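## Task

Move tube B, the one with the violet cap sitting in rack RK position D1, into bore A6 of mixer MX and push it fully down. Then press the mixer's START key and keep the tube in that bore until the green lamp on top of the mixer switches off. Every other tube must stay fully seated in its own bore or well and must never be gripped. All stations must end upright and level on the bench mat. Nothing may count on the robot to stay in place at the end. Finally open the gripper and move the hand away.

## Robot and tools

ROBOT. There is a single arm ending in a two-finger gripper. The fingers point along the gripper's +z axis and close along its y axis. The reported hand position is the point midway between the finger pads, roughly 1 cm short of the fingertips.

FRAME. Results use the scene frame: origin on the table surface directly under the arm's base, +z up, +y to the left when facing along +x. The state line gives end_effector_position (metres) and end_effector_quat_wxyz. The base may sit slightly tilted, and the printed position can be off, worse at long reach.

BENCH. Rack RK is closest to the base. Behind it, left to right: balance BAL, magnet block MG, dry block DB, spectrophotometer SP, mixer MX. None is fastened. Facing a station's front, row A is the closest row and column 1 the leftmost. START sits on the mixer's sloping front. A green lamp on top shows a run; if the shaking block is touched or held, the run halts and a red lamp lights, so press START again. Pressing during a run has no effect. Loose objects may occasionally get a brief shove from outside.

execute_actions. Argument actions is a list holding zero or one item; optional pictures (boolean) asks for camera images. An empty list sends nothing and returns the state with pictures. An action item is {"rows": [...], "steps": n}: 1 to 15 rows, steps 6 to 15 (default 15), each step 1/30 s; the last row repeats if rows run out. A wait item is {"steps": n} with n up to 300, counted from the previous result, so the time spent composing the reply is included.
Each row has 7 numbers in [-1, 1]: dx, dy, dz, rx, ry, rz, opening. The first six are an offset, expressed in the gripper's own axes, from the gripper pose in the most recent result showing it (before any such result in the scene, and for the second or later call in one reply, from the pose at the start of the action). Every row is measured from that same base, not chained. Scale: 1.0 equals 0.6 m of travel or 180 degrees; rx, ry, rz are a single rotation vector. opening is absolute, not an offset: +1 fully open (0.094 m), -1 closed.
Each control step, the commanded pose is clamped to within 70 mm and 16 degrees of the measured pose; damped inverse kinematics then chases it, favouring position over orientation. Offsets from a measured pose mean repeating a small push against something rigid adds no force, but against something that yields it goes further. Moves of a few mm may not move the hand at all. All-zero rows are not a pause: they pull the hand back to the base pose.

move. target is one 7-number row with the same offset meaning and scale as above; speed is path top speed in m/s, 0.002 to 0.5, default 0.25, turning capped at twice that in rad/s. It drives a straight path of 0.5 to 10 s (cut off after 10 s), turning the shorter way. It does not avoid obstacles; the hand lags, may wander and may exceed speed near full stretch. opening is sent at the start. The result adds a move: line with the outcome (done, off_target, moving, held, fault), the distance to target and any limits: paced means the pose was clamped; held means a check blocked steps, after which the arm may jump fast.

wait. seconds, 0 to 10; the robot gets nothing new.

zoom_image. camera (cam_head_left 672x504, cam_head_right 672x504, cam_wrist 616x616) and region [x0, y0, x1, y1] in pixels from the top-left, at most 504 by 504.

finished_scene. scene: the number of the scene being closed. It is final, and the result reports success and gives the next task.

TIMING. The simulation keeps running while the next reply is being written. Each action's result is captured 6 steps early; those 6 steps run afterward. After the last step the arm only continues toward the last clamped pose, so check the result and send the remainder. A Hand target line appears only when nothing is still pending.

RESULT LINES. Joint positions and Joint velocities list waist, shoulder, elbow, wrist pitch, wrist yaw, wrist roll (rad, rad/s), then pad gap (m, m/s). Ranges (rad): waist -2.880..2.880, shoulder 0.000..3.142, elbow 0.000..3.019, wrist pitch -1.693..1.571, wrist yaw -1.571..1.571, wrist roll -2.094..2.094. grip_measured is finger opening on the command scale, possibly off by about 1 mm throughout a scene. HELD marks steps whose command was partly or wholly withheld; pose unreachable means the clearance check (which treats the base mount as arm) altered or blocked it. FAULT means a stop. MOTOR HOT warns at 85 °C; at 100 °C the motors let go and the arm drops.

PRACTICE. Motions usually finish a centimetre or more low; zero rows let the arm keep sinking. To hold height, send the correction offset first, zeros after, raising the aim if it still sags. To grasp, command an opening about 0.03 below grip_measured; less gives a lighter hold. Pads push up to about 50 to 62 N, briefly more on contact, less on thin parts. Approach contacts slowly and don't aim far beyond them. Don't knock stations over, grip others' tubes, hold the shaking block, drop things, or push anything off the table, which ends the scene. Limit how long a load is held.

Each tool is called after "Emit:" by a JSON object that holds its "name" and its "arguments", one argument or row to a line.

## Session

I'll start by looking at the current state.

Emit:
{"name": "execute_actions", "arguments": {
  "actions": []
}}

Scene clock: 0.00 s of 9600.00 s.
end_effector_position=(+0.1719, +0.1346, +0.2932) grip_measured=+1.000 end_effector_quat_wxyz=(+0.129, -0.299, +0.909, -0.259)
Joint positions: [-0.579  0.66   0.669 -1.505 -0.522 -1.074  0.094]
Joint velocities: [-0.015 -0.015  0.007  0.012  0.007 -0.037  0.   ]
Motor temperatures (°C, as the motors report them): [25 28 27 26 27 29]
Hand target: +0.176, +0.139, +0.302; +0.135, -0.305, +0.904, -0.267

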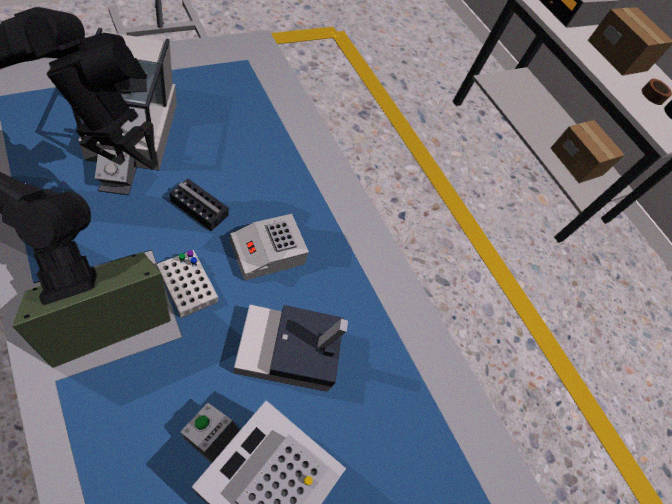

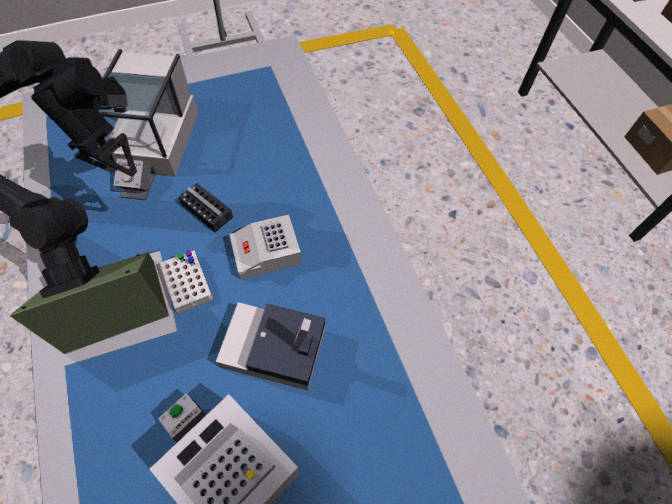

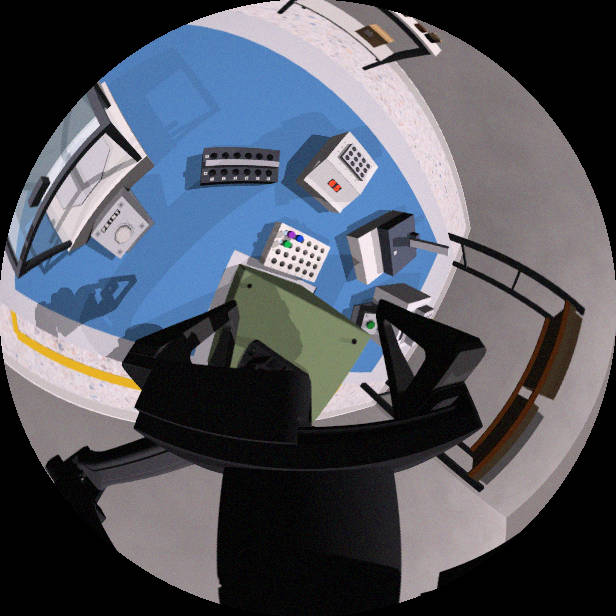

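Emit:
{"name": "zoom_image", "arguments": {
  "camera": "cam_head_left",
  "region": [140, 230, 240, 330]
}}

Emit:
{"name": "zoom_image", "arguments": {
  "camera": "cam_head_right",
  "region": [140, 230, 240, 330]
}}

Emit:
{"name": "zoom_image", "arguments": {
  "camera": "cam_head_left",
  "region": [170, 380, 360, 504]
}}

Emit:
{"name": "zoom_image", "arguments": {
  "camera": "cam_head_right",
  "region": [130, 380, 320, 504]
}}

Region (140, 230, 240, 330) of cam_head_left's 672x504 image, scaled by 5.040, with more detail than that image has.

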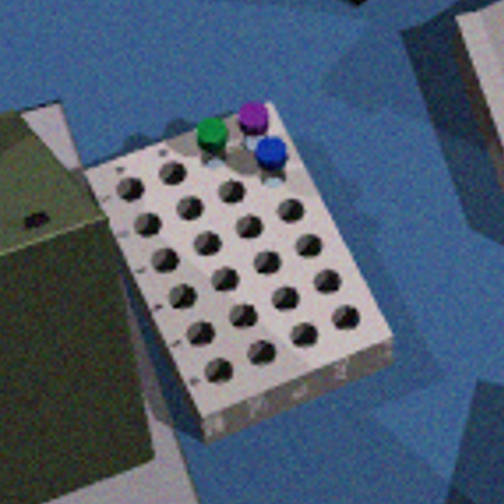

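Region (140, 230, 240, 330) of cam_head_right's 672x504 image, scaled by 5.040, with more detail than that image has.

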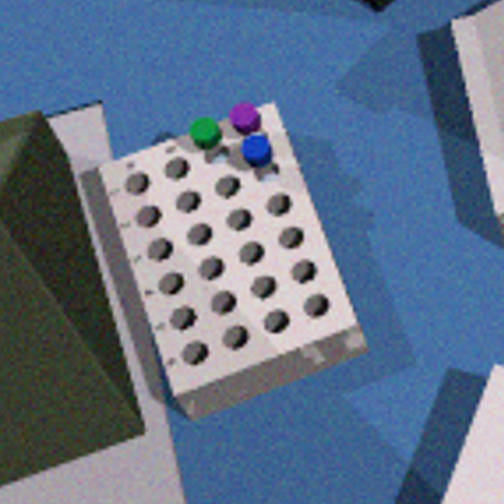

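Region (170, 380, 360, 504) of cam_head_left's 672x504 image, scaled by 2.653, with more detail than that image has; it fills the top 329 rows of this view, and the rest is white.

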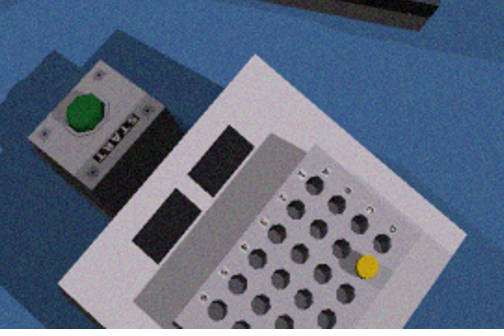

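Region (130, 380, 320, 504) of cam_head_right's 672x504 image, scaled by 2.653, with more detail than that image has; it fills the top 329 rows of this view, and the rest is white.

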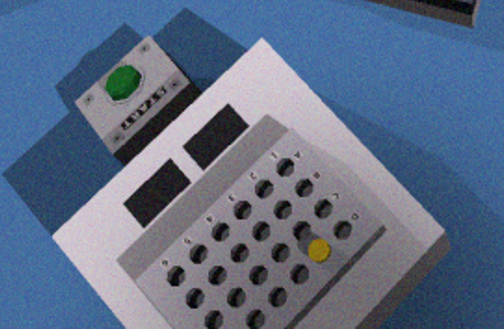

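Emit:
{"name": "move", "arguments": {
  "target": [0.003, -0.027, 0.2639, -0.1873, 0.0032, -0.0787, -0.45],
  "speed": 0.2
}}

Scene clock: 5.27 s of 9600.00 s.
end_effector_position=(+0.2221, +0.0597, +0.1589) grip_measured=-0.449 end_effector_quat_wxyz=(-0.005, -0.410, +0.912, +0.018)
Joint positions: [-0.376  1.462  0.597 -1.236 -0.736 -1.479  0.026]
Joint velocities: [-0.005 -0.015  0.002 -0.032 -0.037  0.037  0.001]
Motor temperatures (°C, as the motors report them): [25 28 28 26 27 29]
Hand target: +0.241, +0.059, +0.168; +0.004, -0.434, +0.901, +0.002
Off the commanded pose: 0.021 m, 3 deg.
Kept back: nothing.
move: off_target
camera_calibration (this result's frames):
cam_wrist: T_world_to_cam=[[0.743996, -0.667161, -0.0369485, -0.121695], [-0.522832, -0.615695, 0.589547, 0.0590405], [-0.416072, -0.419303, -0.806888, 0.368035], [0, 0, 0, 1]] pos_world=[0.274538, 0.109479, 0.25766]

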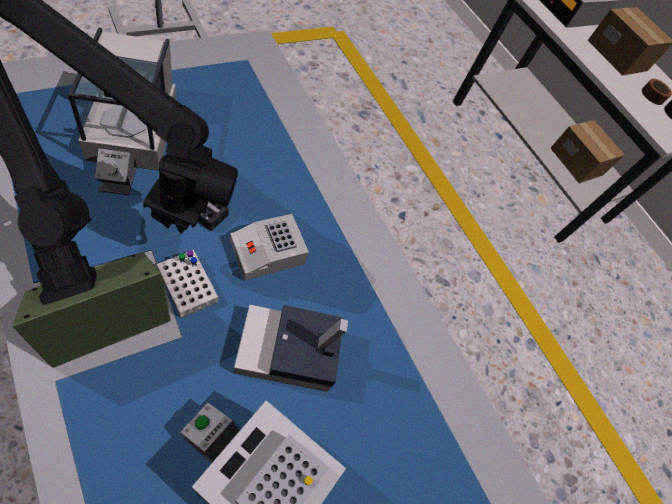

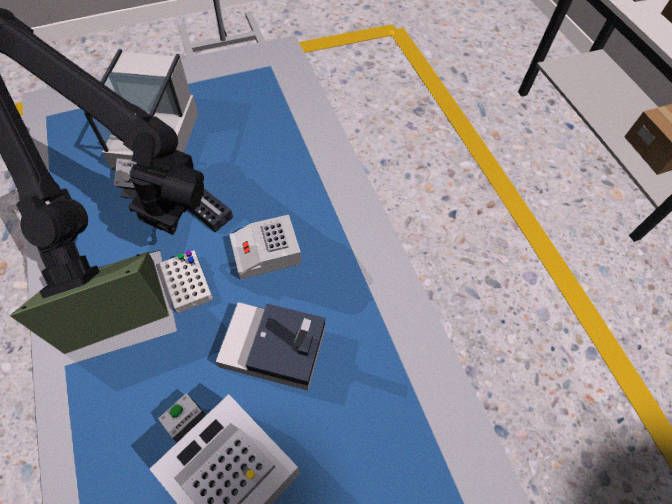

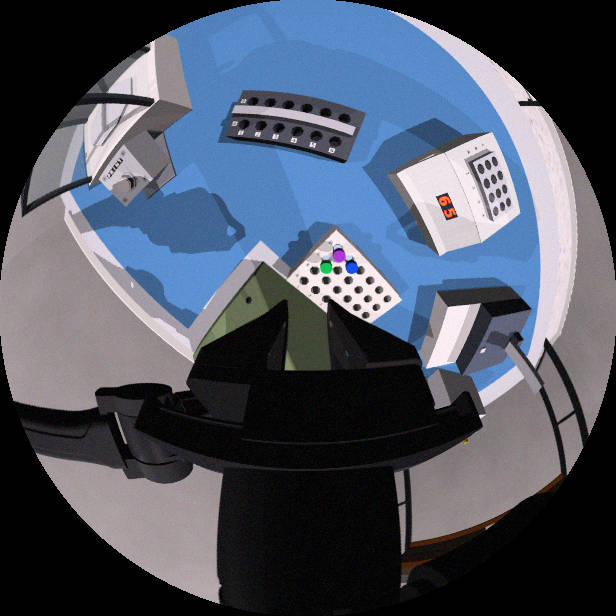

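Emit:
{"name": "zoom_image", "arguments": {
  "camera": "cam_wrist",
  "region": [250, 210, 410, 370]
}}

Region (250, 210, 410, 370) of cam_wrist's 616x616 image, scaled by 3.150, with more detail than that image has.

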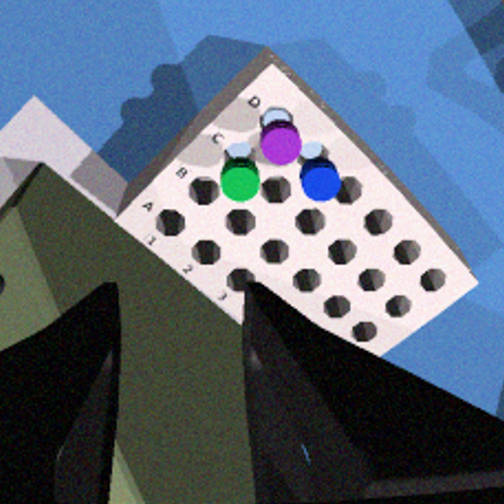

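Emit:
{"name": "zoom_image", "arguments": {
  "camera": "cam_head_left",
  "region": [130, 160, 250, 280]
}}

Emit:
{"name": "zoom_image", "arguments": {
  "camera": "cam_head_right",
  "region": [110, 160, 230, 280]
}}

Region (130, 160, 250, 280) of cam_head_left's 672x504 image, scaled by 4.200, with more detail than that image has.

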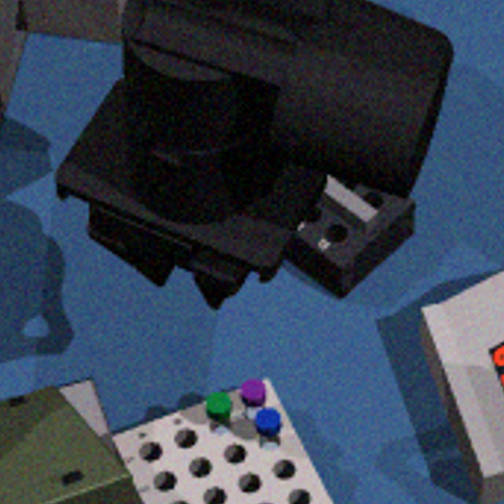

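Region (110, 160, 230, 280) of cam_head_right's 672x504 image, scaled by 4.200, with more detail than that image has.

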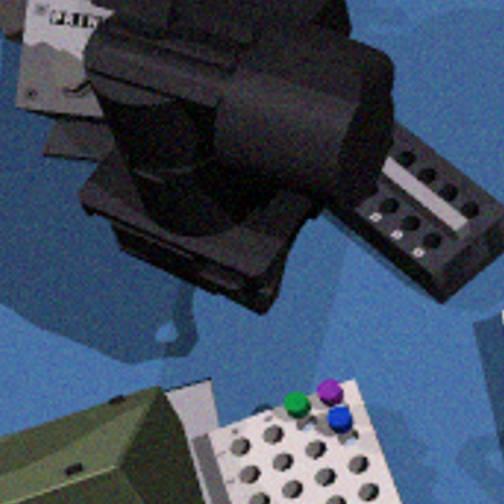

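Emit:
{"name": "move", "arguments": {
  "target": [-0.0169, -0.0758, 0.049, 0.019, 0.003, -0.012, -0.5],
  "speed": 0.1
}}

Scene clock: 7.77 s of 9600.00 s.
end_effector_position=(+0.2529, +0.0390, +0.1265) grip_measured=-0.498 end_effector_quat_wxyz=(+0.000, -0.423, +0.906, -0.005)
Joint positions: [-0.29   1.566  0.597 -1.001 -0.758 -1.364  0.024]
Joint velocities: [ 0.005 -0.005  0.007  0.022 -0.022  0.022  0.   ]
Motor temperatures (°C, as the motors report them): [25 28 28 26 27 29]
Hand target: +0.262, +0.038, +0.127; +0.004, -0.427, +0.904, -0.010
Off the commanded pose: 0.009 m, 1 deg.
Kept back: nothing.
move: done
camera_calibration (this result's frames):
cam_wrist: T_world_to_cam=[[0.763964, -0.645195, 0.00904972, -0.171333], [-0.521572, -0.609205, 0.597354, 0.0798308], [-0.379897, -0.461077, -0.801926, 0.337908], [0, 0, 0, 1]] pos_world=[0.3009, 0.0938917, 0.22484]

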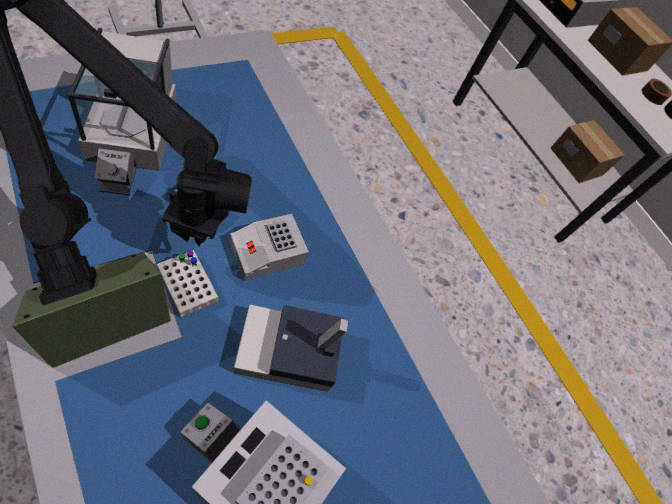

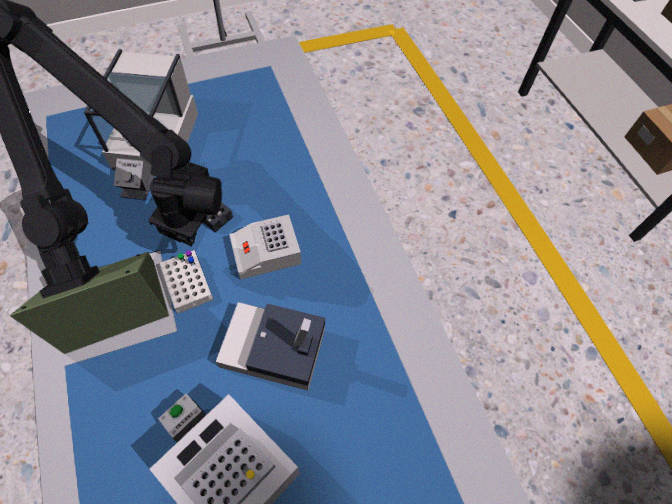

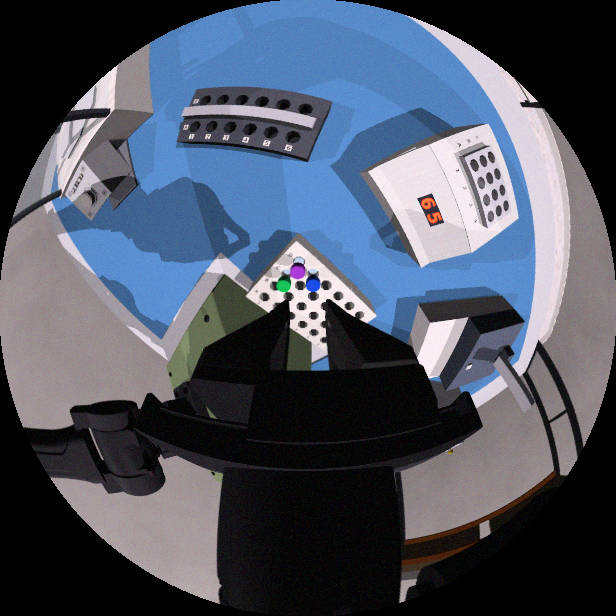

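Emit:
{"name": "zoom_image", "arguments": {
  "camera": "cam_wrist",
  "region": [240, 220, 380, 360]
}}

Region (240, 220, 380, 360) of cam_wrist's 616x616 image, scaled by 3.600, with more detail than that image has.

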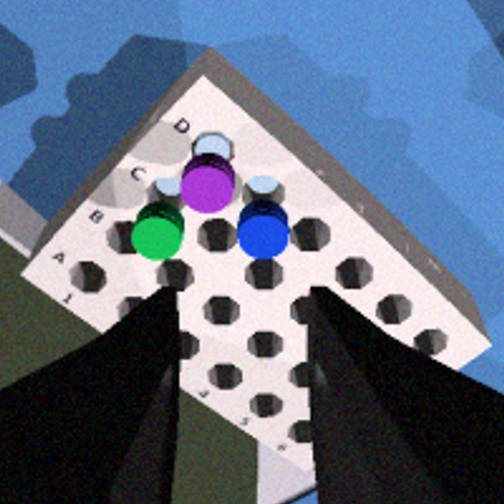

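Emit:
{"name": "move", "arguments": {
  "target": [0.002, 0.013, 0.04, 0.008, 0.0, 0.0, -0.5],
  "speed": 0.05
}}

Emit:
{"name": "zoom_image", "arguments": {
  "camera": "cam_wrist",
  "region": [240, 220, 380, 360]
}}

Scene clock: 9.60 s of 9600.00 s.
end_effector_position=(+0.2407, +0.0415, +0.1007) grip_measured=-0.498 end_effector_quat_wxyz=(-0.001, -0.417, +0.909, -0.007)
Joint positions: [-0.228  1.558  0.527 -0.879 -0.775 -1.268  0.024]
Joint velocities: [-0.005 -0.015 -0.002  0.037 -0.037  0.081 -0.001]
Motor temperatures (°C, as the motors report them): [25 28 28 26 27 29]
Hand target: +0.246, +0.044, +0.102; +0.006, -0.423, +0.906, -0.015
Off the commanded pose: 0.006 m, 1 deg.
Kept back: nothing.
move: done
camera_calibration (this result's frames):
cam_wrist: T_world_to_cam=[[0.755435, -0.655095, 0.0129944, -0.158106], [-0.529615, -0.598819, 0.600769, 0.0916561], [-0.385779, -0.460724, -0.799317, 0.314899], [0, 0, 0, 1]] pos_world=[0.289463, 0.0963923, 0.198695]

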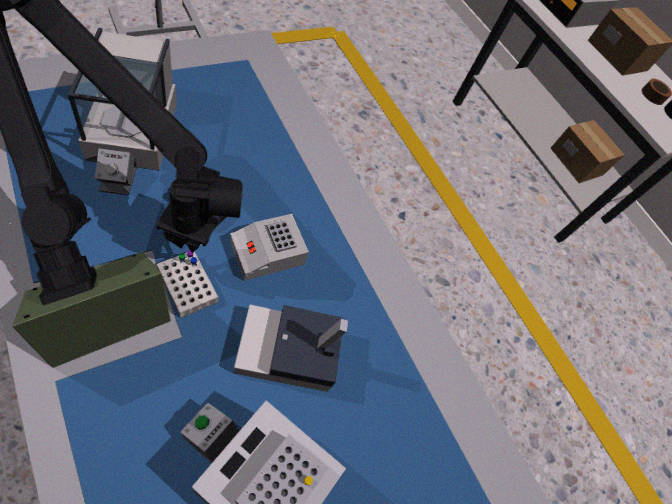

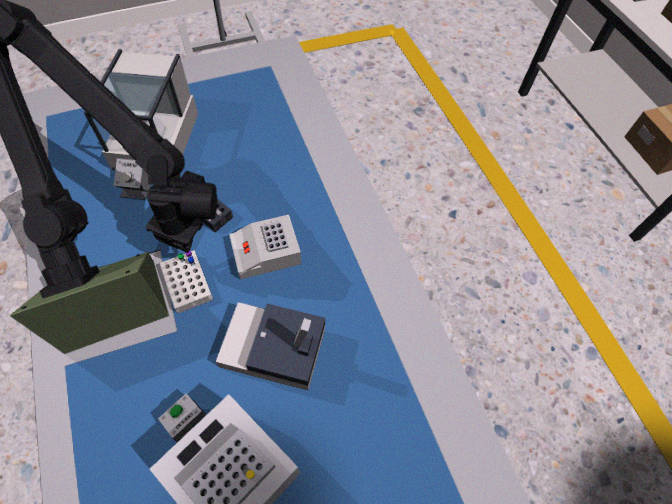

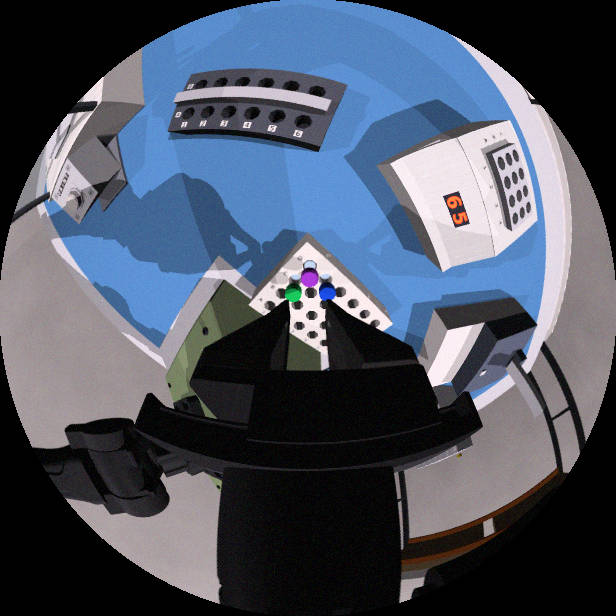

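Region (240, 220, 380, 360) of cam_wrist's 616x616 image, scaled by 3.600, with more detail than that image has.

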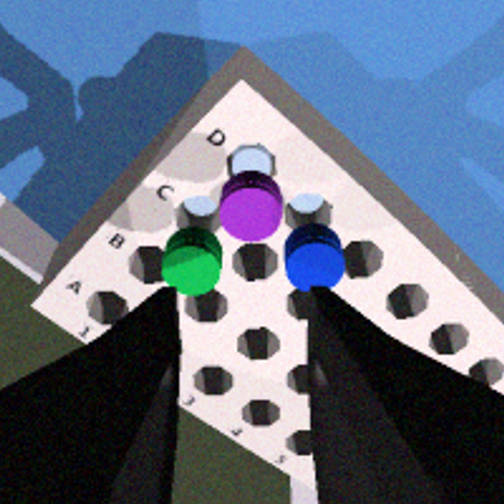

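Emit:
{"name": "move", "arguments": {
  "target": [-0.015, -0.0078, 0.023, 0.007, 0.0, -0.003, -0.52],
  "speed": 0.04
}}

Emit:
{"name": "zoom_image", "arguments": {
  "camera": "cam_wrist",
  "region": [240, 220, 380, 360]
}}

Scene clock: 11.00 s of 9600.00 s.
end_effector_position=(+0.2485, +0.0457, +0.0890) grip_measured=-0.518 end_effector_quat_wxyz=(+0.003, -0.422, +0.906, -0.015)
Joint positions: [-0.174  1.557  0.516 -0.796 -0.785 -1.19   0.023]
Joint velocities: [-0.005 -0.005 -0.007 -0.017 -0.022  0.066 -0.   ]
Motor temperatures (°C, as the motors report them): [25 28 28 26 27 29]
Hand target: +0.251, +0.046, +0.087; +0.004, -0.422, +0.906, -0.017
Off the commanded pose: 0.003 m, 0 deg.
Kept back: nothing.
move: done
camera_calibration (this result's frames):
cam_wrist: T_world_to_cam=[[0.762046, -0.646817, 0.0302167, -0.164654], [-0.530954, -0.597469, 0.600931, 0.105553], [-0.370639, -0.473981, -0.798729, 0.307186], [0, 0, 0, 1]] pos_world=[0.295373, 0.102164, 0.186903]

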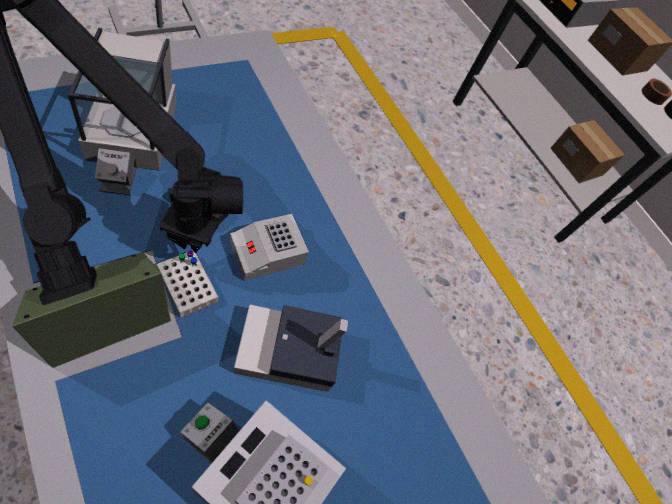

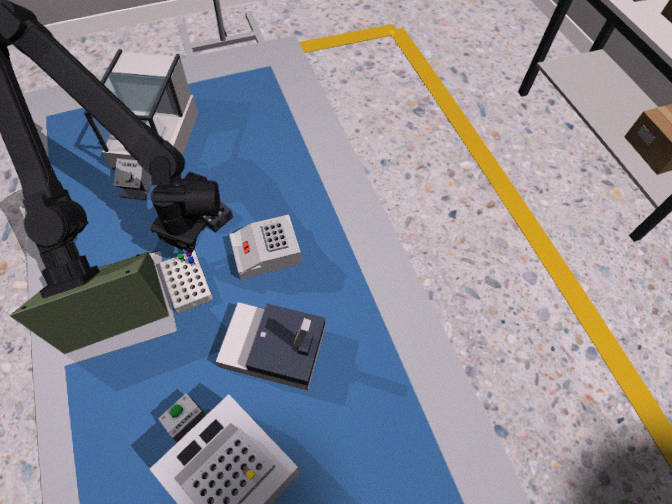

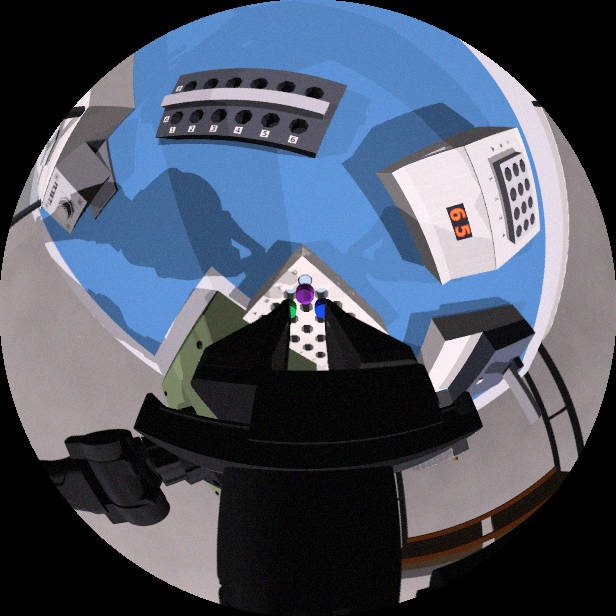

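Region (240, 220, 380, 360) of cam_wrist's 616x616 image, scaled by 3.600, with more detail than that image has.

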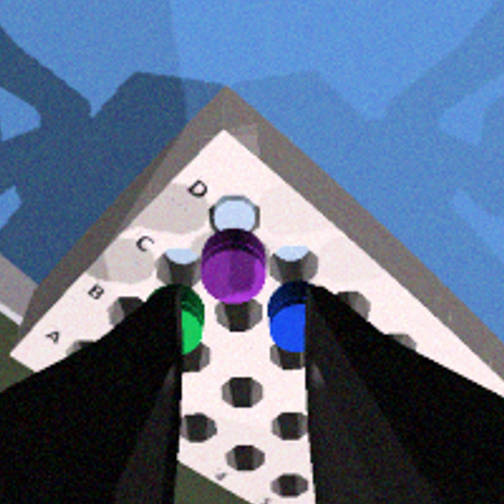

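Emit:
{"name": "move", "arguments": {
  "target": [0.0, 0.0, 0.03, 0.0, 0.0, 0.0, -0.52],
  "speed": 0.03
}}

Emit:
{"name": "zoom_image", "arguments": {
  "camera": "cam_wrist",
  "region": [240, 240, 380, 380]
}}

Scene clock: 12.30 s of 9600.00 s.
end_effector_position=(+0.2477, +0.0464, +0.0741) grip_measured=-0.518 end_effector_quat_wxyz=(+0.003, -0.423, +0.906, -0.015)
Joint positions: [-0.132  1.574  0.493 -0.713 -0.797 -1.133  0.023]
Joint velocities: [-0.005 -0.005 -0.002  0.012 -0.037  0.095 -0.001]
Motor temperatures (°C, as the motors report them): [25 28 28 26 27 29]
Hand target: +0.249, +0.046, +0.071; +0.003, -0.422, +0.906, -0.014
Off the commanded pose: 0.004 m, 0 deg.
Kept back: nothing.
move: done
camera_calibration (this result's frames):
cam_wrist: T_world_to_cam=[[0.763952, -0.644552, 0.030512, -0.163699], [-0.529783, -0.599524, 0.599918, 0.114389], [-0.368385, -0.474473, -0.799479, 0.294887], [0, 0, 0, 1]] pos_world=[0.294292, 0.102982, 0.172127]

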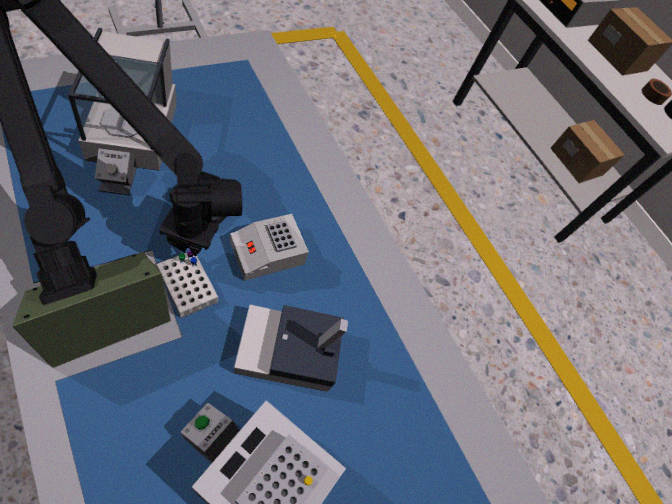

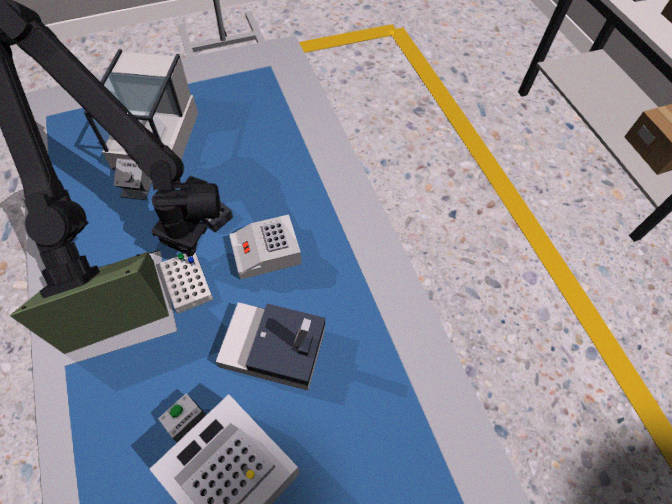

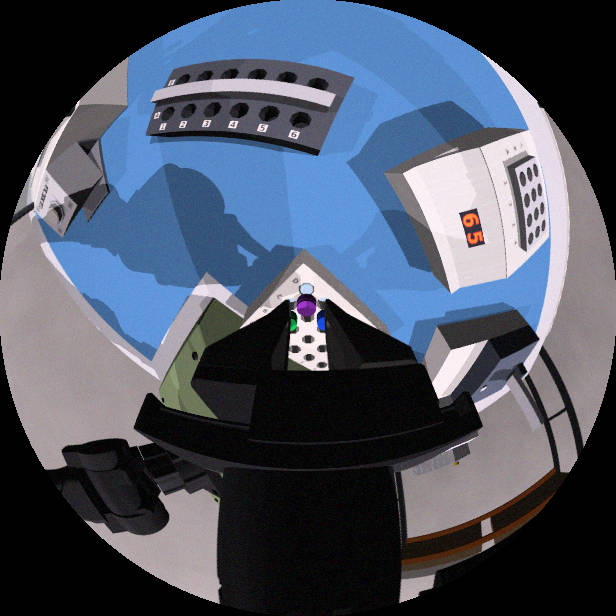

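Region (240, 240, 380, 380) of cam_wrist's 616x616 image, scaled by 3.600, with more detail than that image has.

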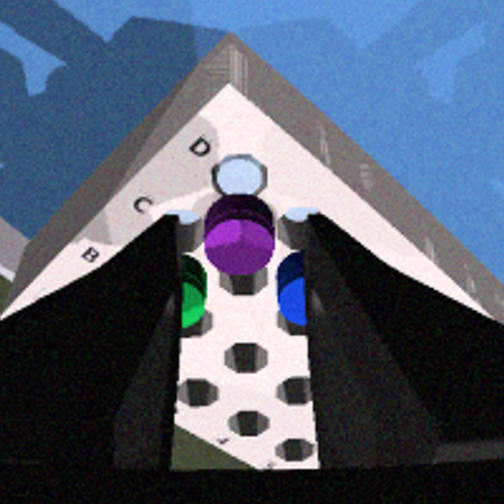

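Emit:
{"name": "zoom_image", "arguments": {
  "camera": "cam_head_left",
  "region": [160, 225, 220, 285]
}}

Region (160, 225, 220, 285) of cam_head_left's 672x504 image, scaled by 8.400, with more detail than that image has.

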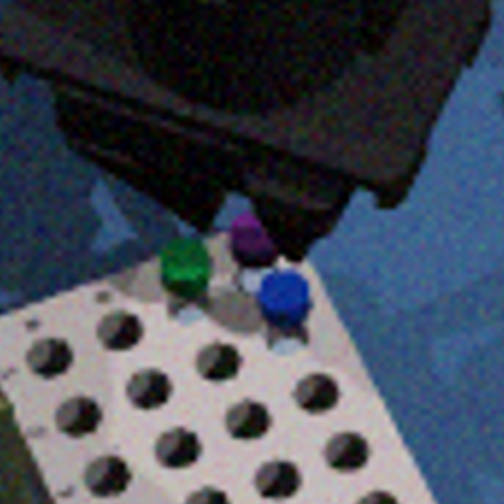

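Emit:
{"name": "move", "arguments": {
  "target": [0.007, 0.001, 0.027, 0.0, 0.0, 0.0, -0.52],
  "speed": 0.025
}}

Emit:
{"name": "zoom_image", "arguments": {
  "camera": "cam_wrist",
  "region": [240, 240, 380, 380]
}}

Emit:
{"name": "zoom_image", "arguments": {
  "camera": "cam_head_left",
  "region": [160, 225, 220, 285]
}}

Scene clock: 14.00 s of 9600.00 s.
end_effector_position=(+0.2463, +0.0449, +0.0622) grip_measured=-0.518 end_effector_quat_wxyz=(+0.007, -0.427, +0.904, -0.016)
Joint positions: [-0.103  1.592  0.47  -0.633 -0.805 -1.094  0.023]
Joint velocities: [-0.005 -0.015 -0.022 -0.002  0.007  0.022  0.001]
Motor temperatures (°C, as the motors report them): [25 28 28 26 27 29]
Hand target: +0.245, +0.044, +0.058; +0.004, -0.424, +0.906, -0.015
Off the commanded pose: 0.005 m, 1 deg.
Kept back: nothing.
move: done
camera_calibration (this result's frames):
cam_wrist: T_world_to_cam=[[0.768305, -0.6391, 0.0354664, -0.164942], [-0.529613, -0.603611, 0.595956, 0.120246], [-0.359468, -0.476659, -0.802234, 0.282225], [0, 0, 0, 1]] pos_world=[0.29186, 0.101693, 0.1606]

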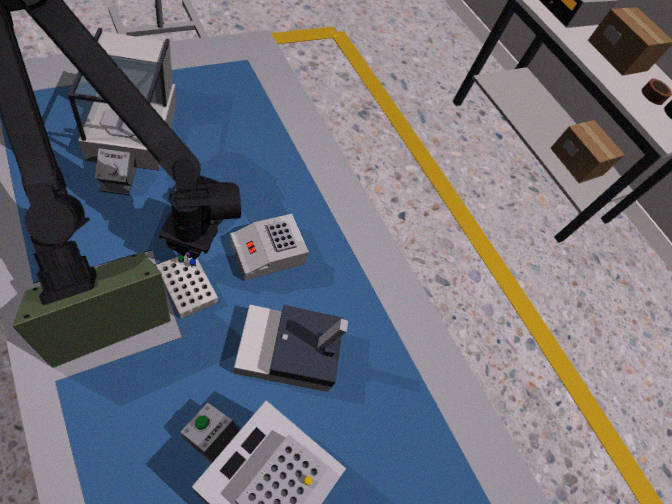

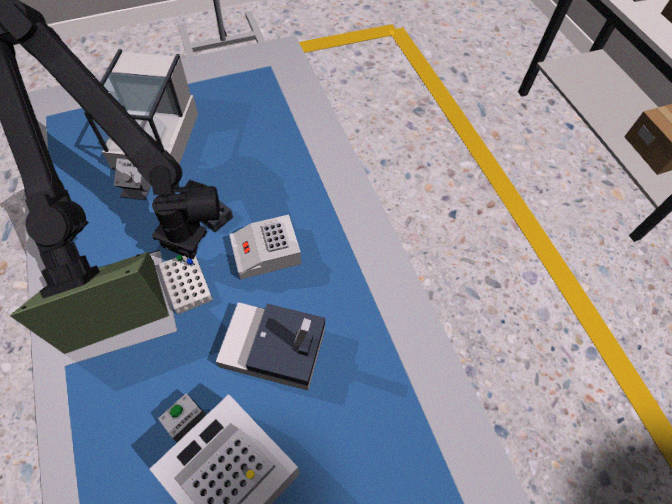

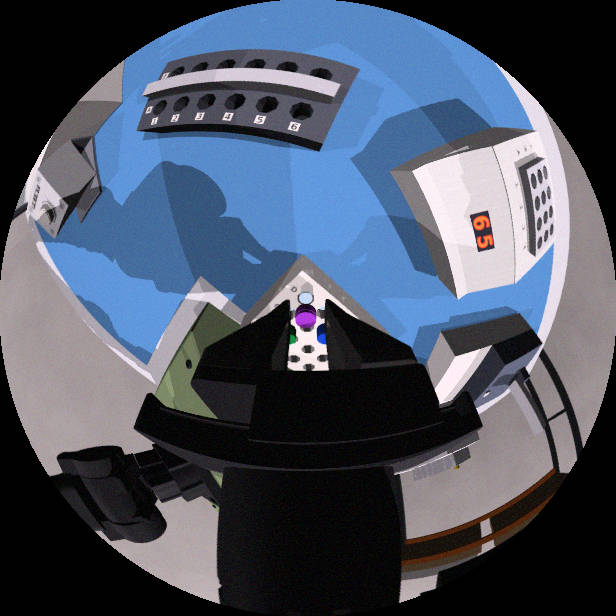

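Region (240, 240, 380, 380) of cam_wrist's 616x616 image, scaled by 3.600, with more detail than that image has.

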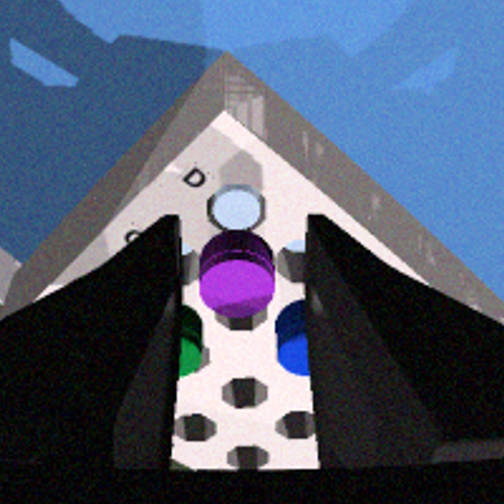

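Region (160, 225, 220, 285) of cam_head_left's 672x504 image, scaled by 8.400, with more detail than that image has.

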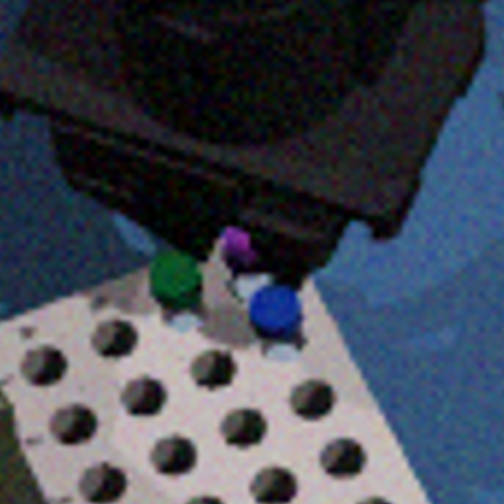

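Emit:
{"name": "move", "arguments": {
  "target": [-0.008, 0.002, 0.002, 0.0, 0.0, 0.0, -0.52],
  "speed": 0.02
}}

Emit:
{"name": "zoom_image", "arguments": {
  "camera": "cam_wrist",
  "region": [240, 240, 380, 380]
}}

Emit:
{"name": "zoom_image", "arguments": {
  "camera": "cam_head_left",
  "region": [160, 225, 220, 285]
}}

Scene clock: 15.30 s of 9600.00 s.
end_effector_position=(+0.2458, +0.0465, +0.0608) grip_measured=-0.518 end_effector_quat_wxyz=(+0.005, -0.423, +0.906, -0.014)
Joint positions: [-0.096  1.592  0.47  -0.633 -0.807 -1.082  0.023]
Joint velocities: [-0.005  0.005  0.002 -0.012 -0.037  0.007 -0.   ]
Motor temperatures (°C, as the motors report them): [25 28 28 26 27 29]
Hand target: +0.249, +0.049, +0.061; +0.007, -0.427, +0.904, -0.016
Off the commanded pose: 0.004 m, 1 deg.
Kept back: nothing.
move: done
camera_calibration (this result's frames):
cam_wrist: T_world_to_cam=[[0.763925, -0.644594, 0.0302902, -0.161784], [-0.530925, -0.601146, 0.597278, 0.12189], [-0.366793, -0.472358, -0.801462, 0.283196], [0, 0, 0, 1]] pos_world=[0.29218, 0.102758, 0.159069]

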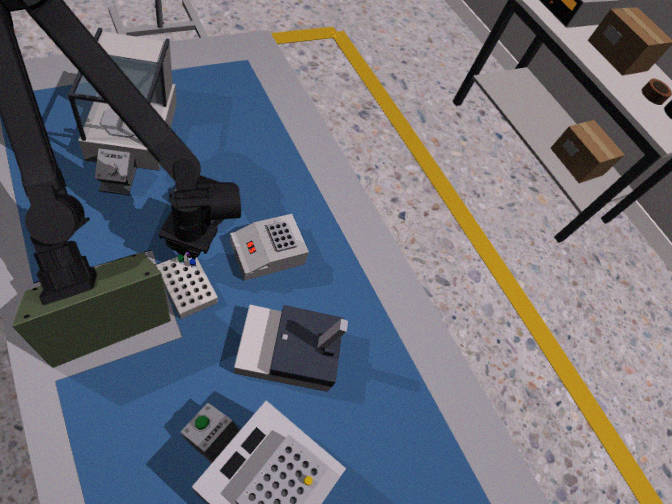

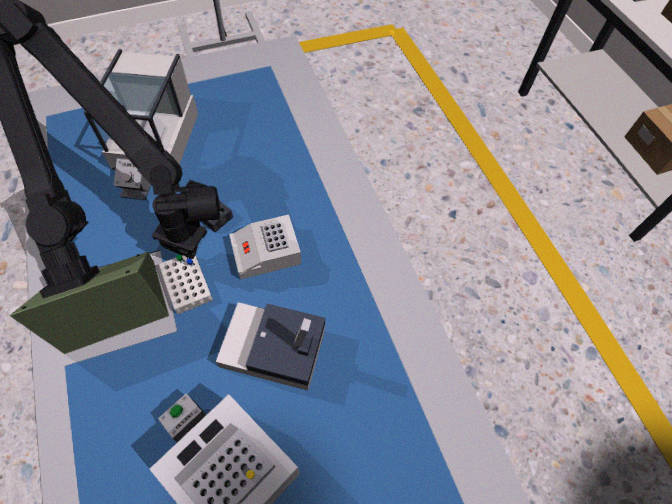

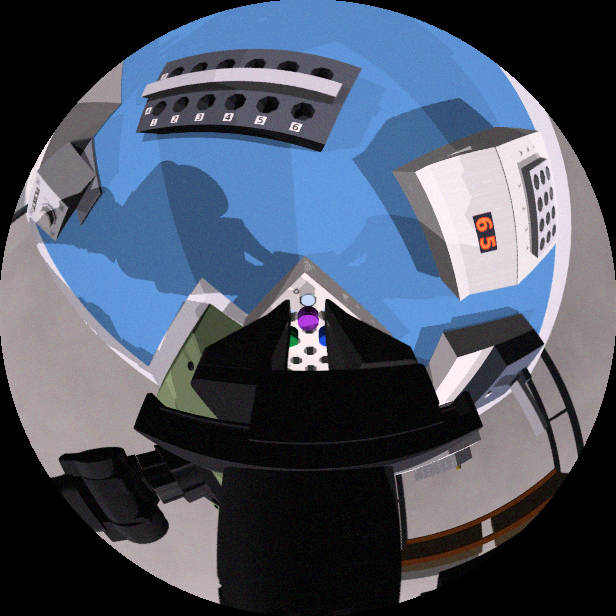

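Region (240, 240, 380, 380) of cam_wrist's 616x616 image, scaled by 3.600, with more detail than that image has.

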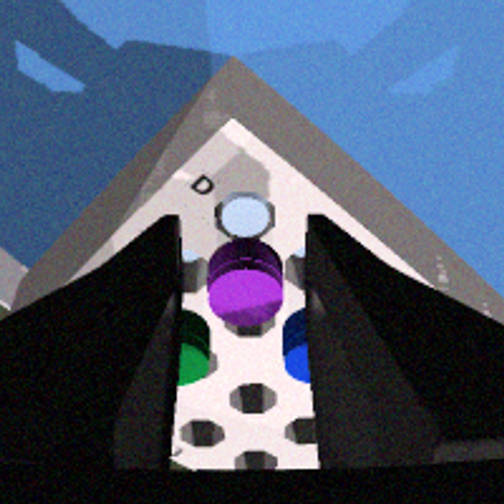

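Region (160, 225, 220, 285) of cam_head_left's 672x504 image, scaled by 8.400, with more detail than that image has.

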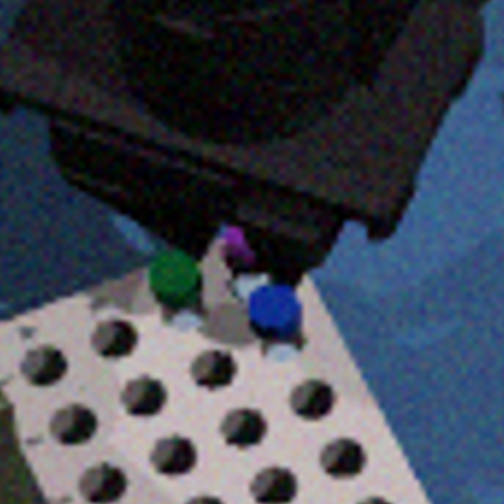

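Emit:
{"name": "move", "arguments": {
  "target": [-0.011, -0.001, 0.0, 0.0, 0.0, 0.0, -0.52],
  "speed": 0.02
}}

Emit:
{"name": "zoom_image", "arguments": {
  "camera": "cam_wrist",
  "region": [240, 240, 380, 380]
}}

Emit:
{"name": "zoom_image", "arguments": {
  "camera": "cam_head_left",
  "region": [160, 225, 220, 285]
}}

Scene clock: 16.23 s of 9600.00 s.
end_effector_position=(+0.2453, +0.0477, +0.0596) grip_measured=-0.518 end_effector_quat_wxyz=(+0.003, -0.421, +0.907, -0.013)
Joint positions: [-0.09   1.592  0.47  -0.633 -0.808 -1.071  0.023]
Joint velocities: [-0.005  0.005 -0.007 -0.002 -0.007  0.007 -0.001]
Motor temperatures (°C, as the motors report them): [25 28 28 26 27 29]
Hand target: +0.250, +0.051, +0.061; +0.005, -0.423, +0.906, -0.014
Off the commanded pose: 0.006 m, 0 deg.
Kept back: nothing.
move: done
camera_calibration (this result's frames):
cam_wrist: T_world_to_cam=[[0.760019, -0.649368, 0.0263144, -0.15917], [-0.532242, -0.598678, 0.598585, 0.123182], [-0.372948, -0.468941, -0.800627, 0.283986], [0, 0, 0, 1]] pos_world=[0.292447, 0.103559, 0.157821]

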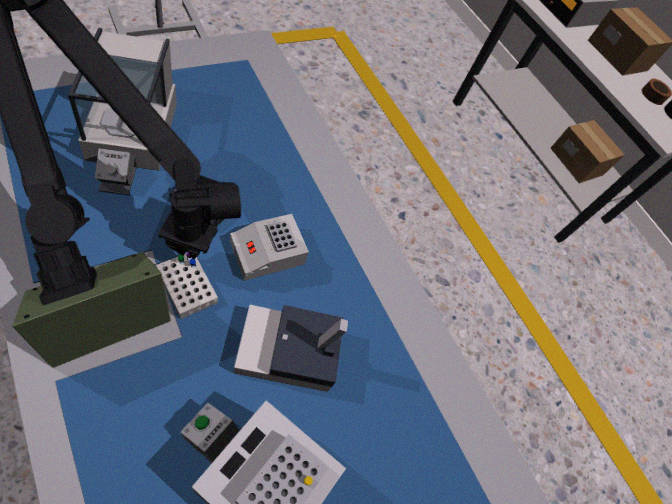

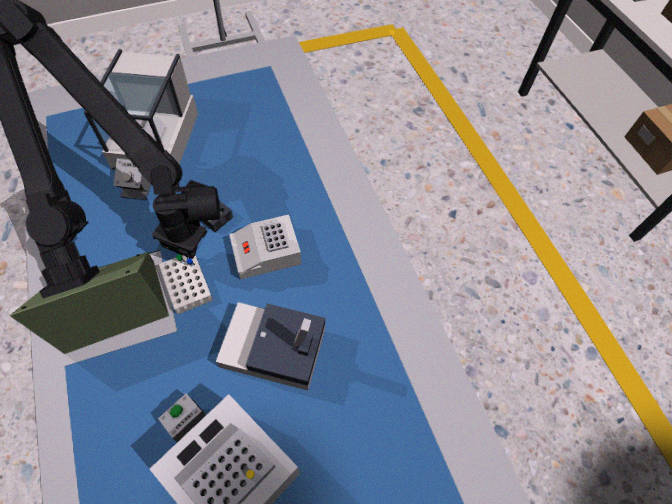

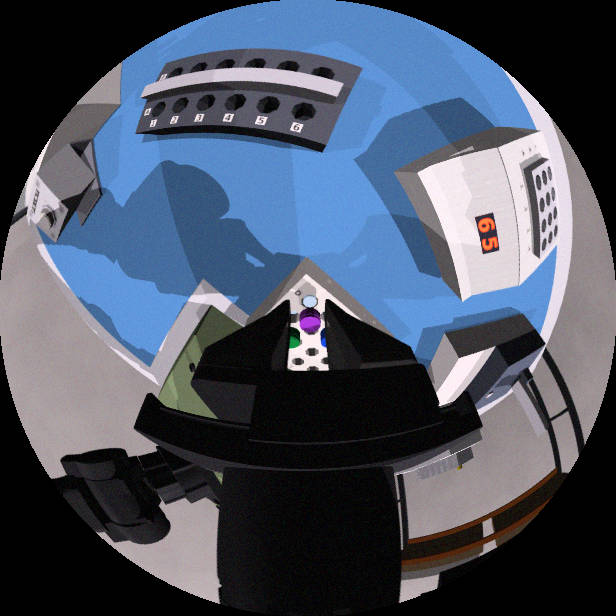

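Region (240, 240, 380, 380) of cam_wrist's 616x616 image, scaled by 3.600, with more detail than that image has.

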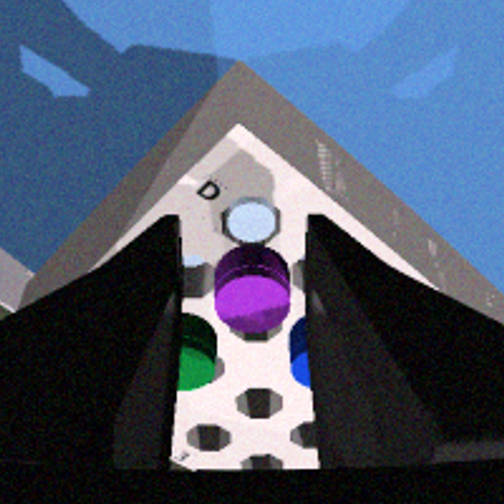

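Region (160, 225, 220, 285) of cam_head_left's 672x504 image, scaled by 8.400, with more detail than that image has.

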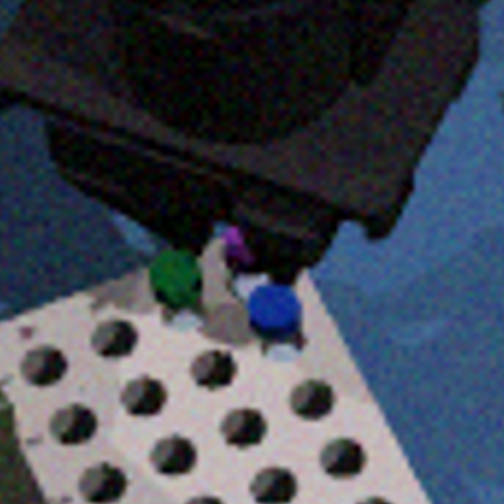

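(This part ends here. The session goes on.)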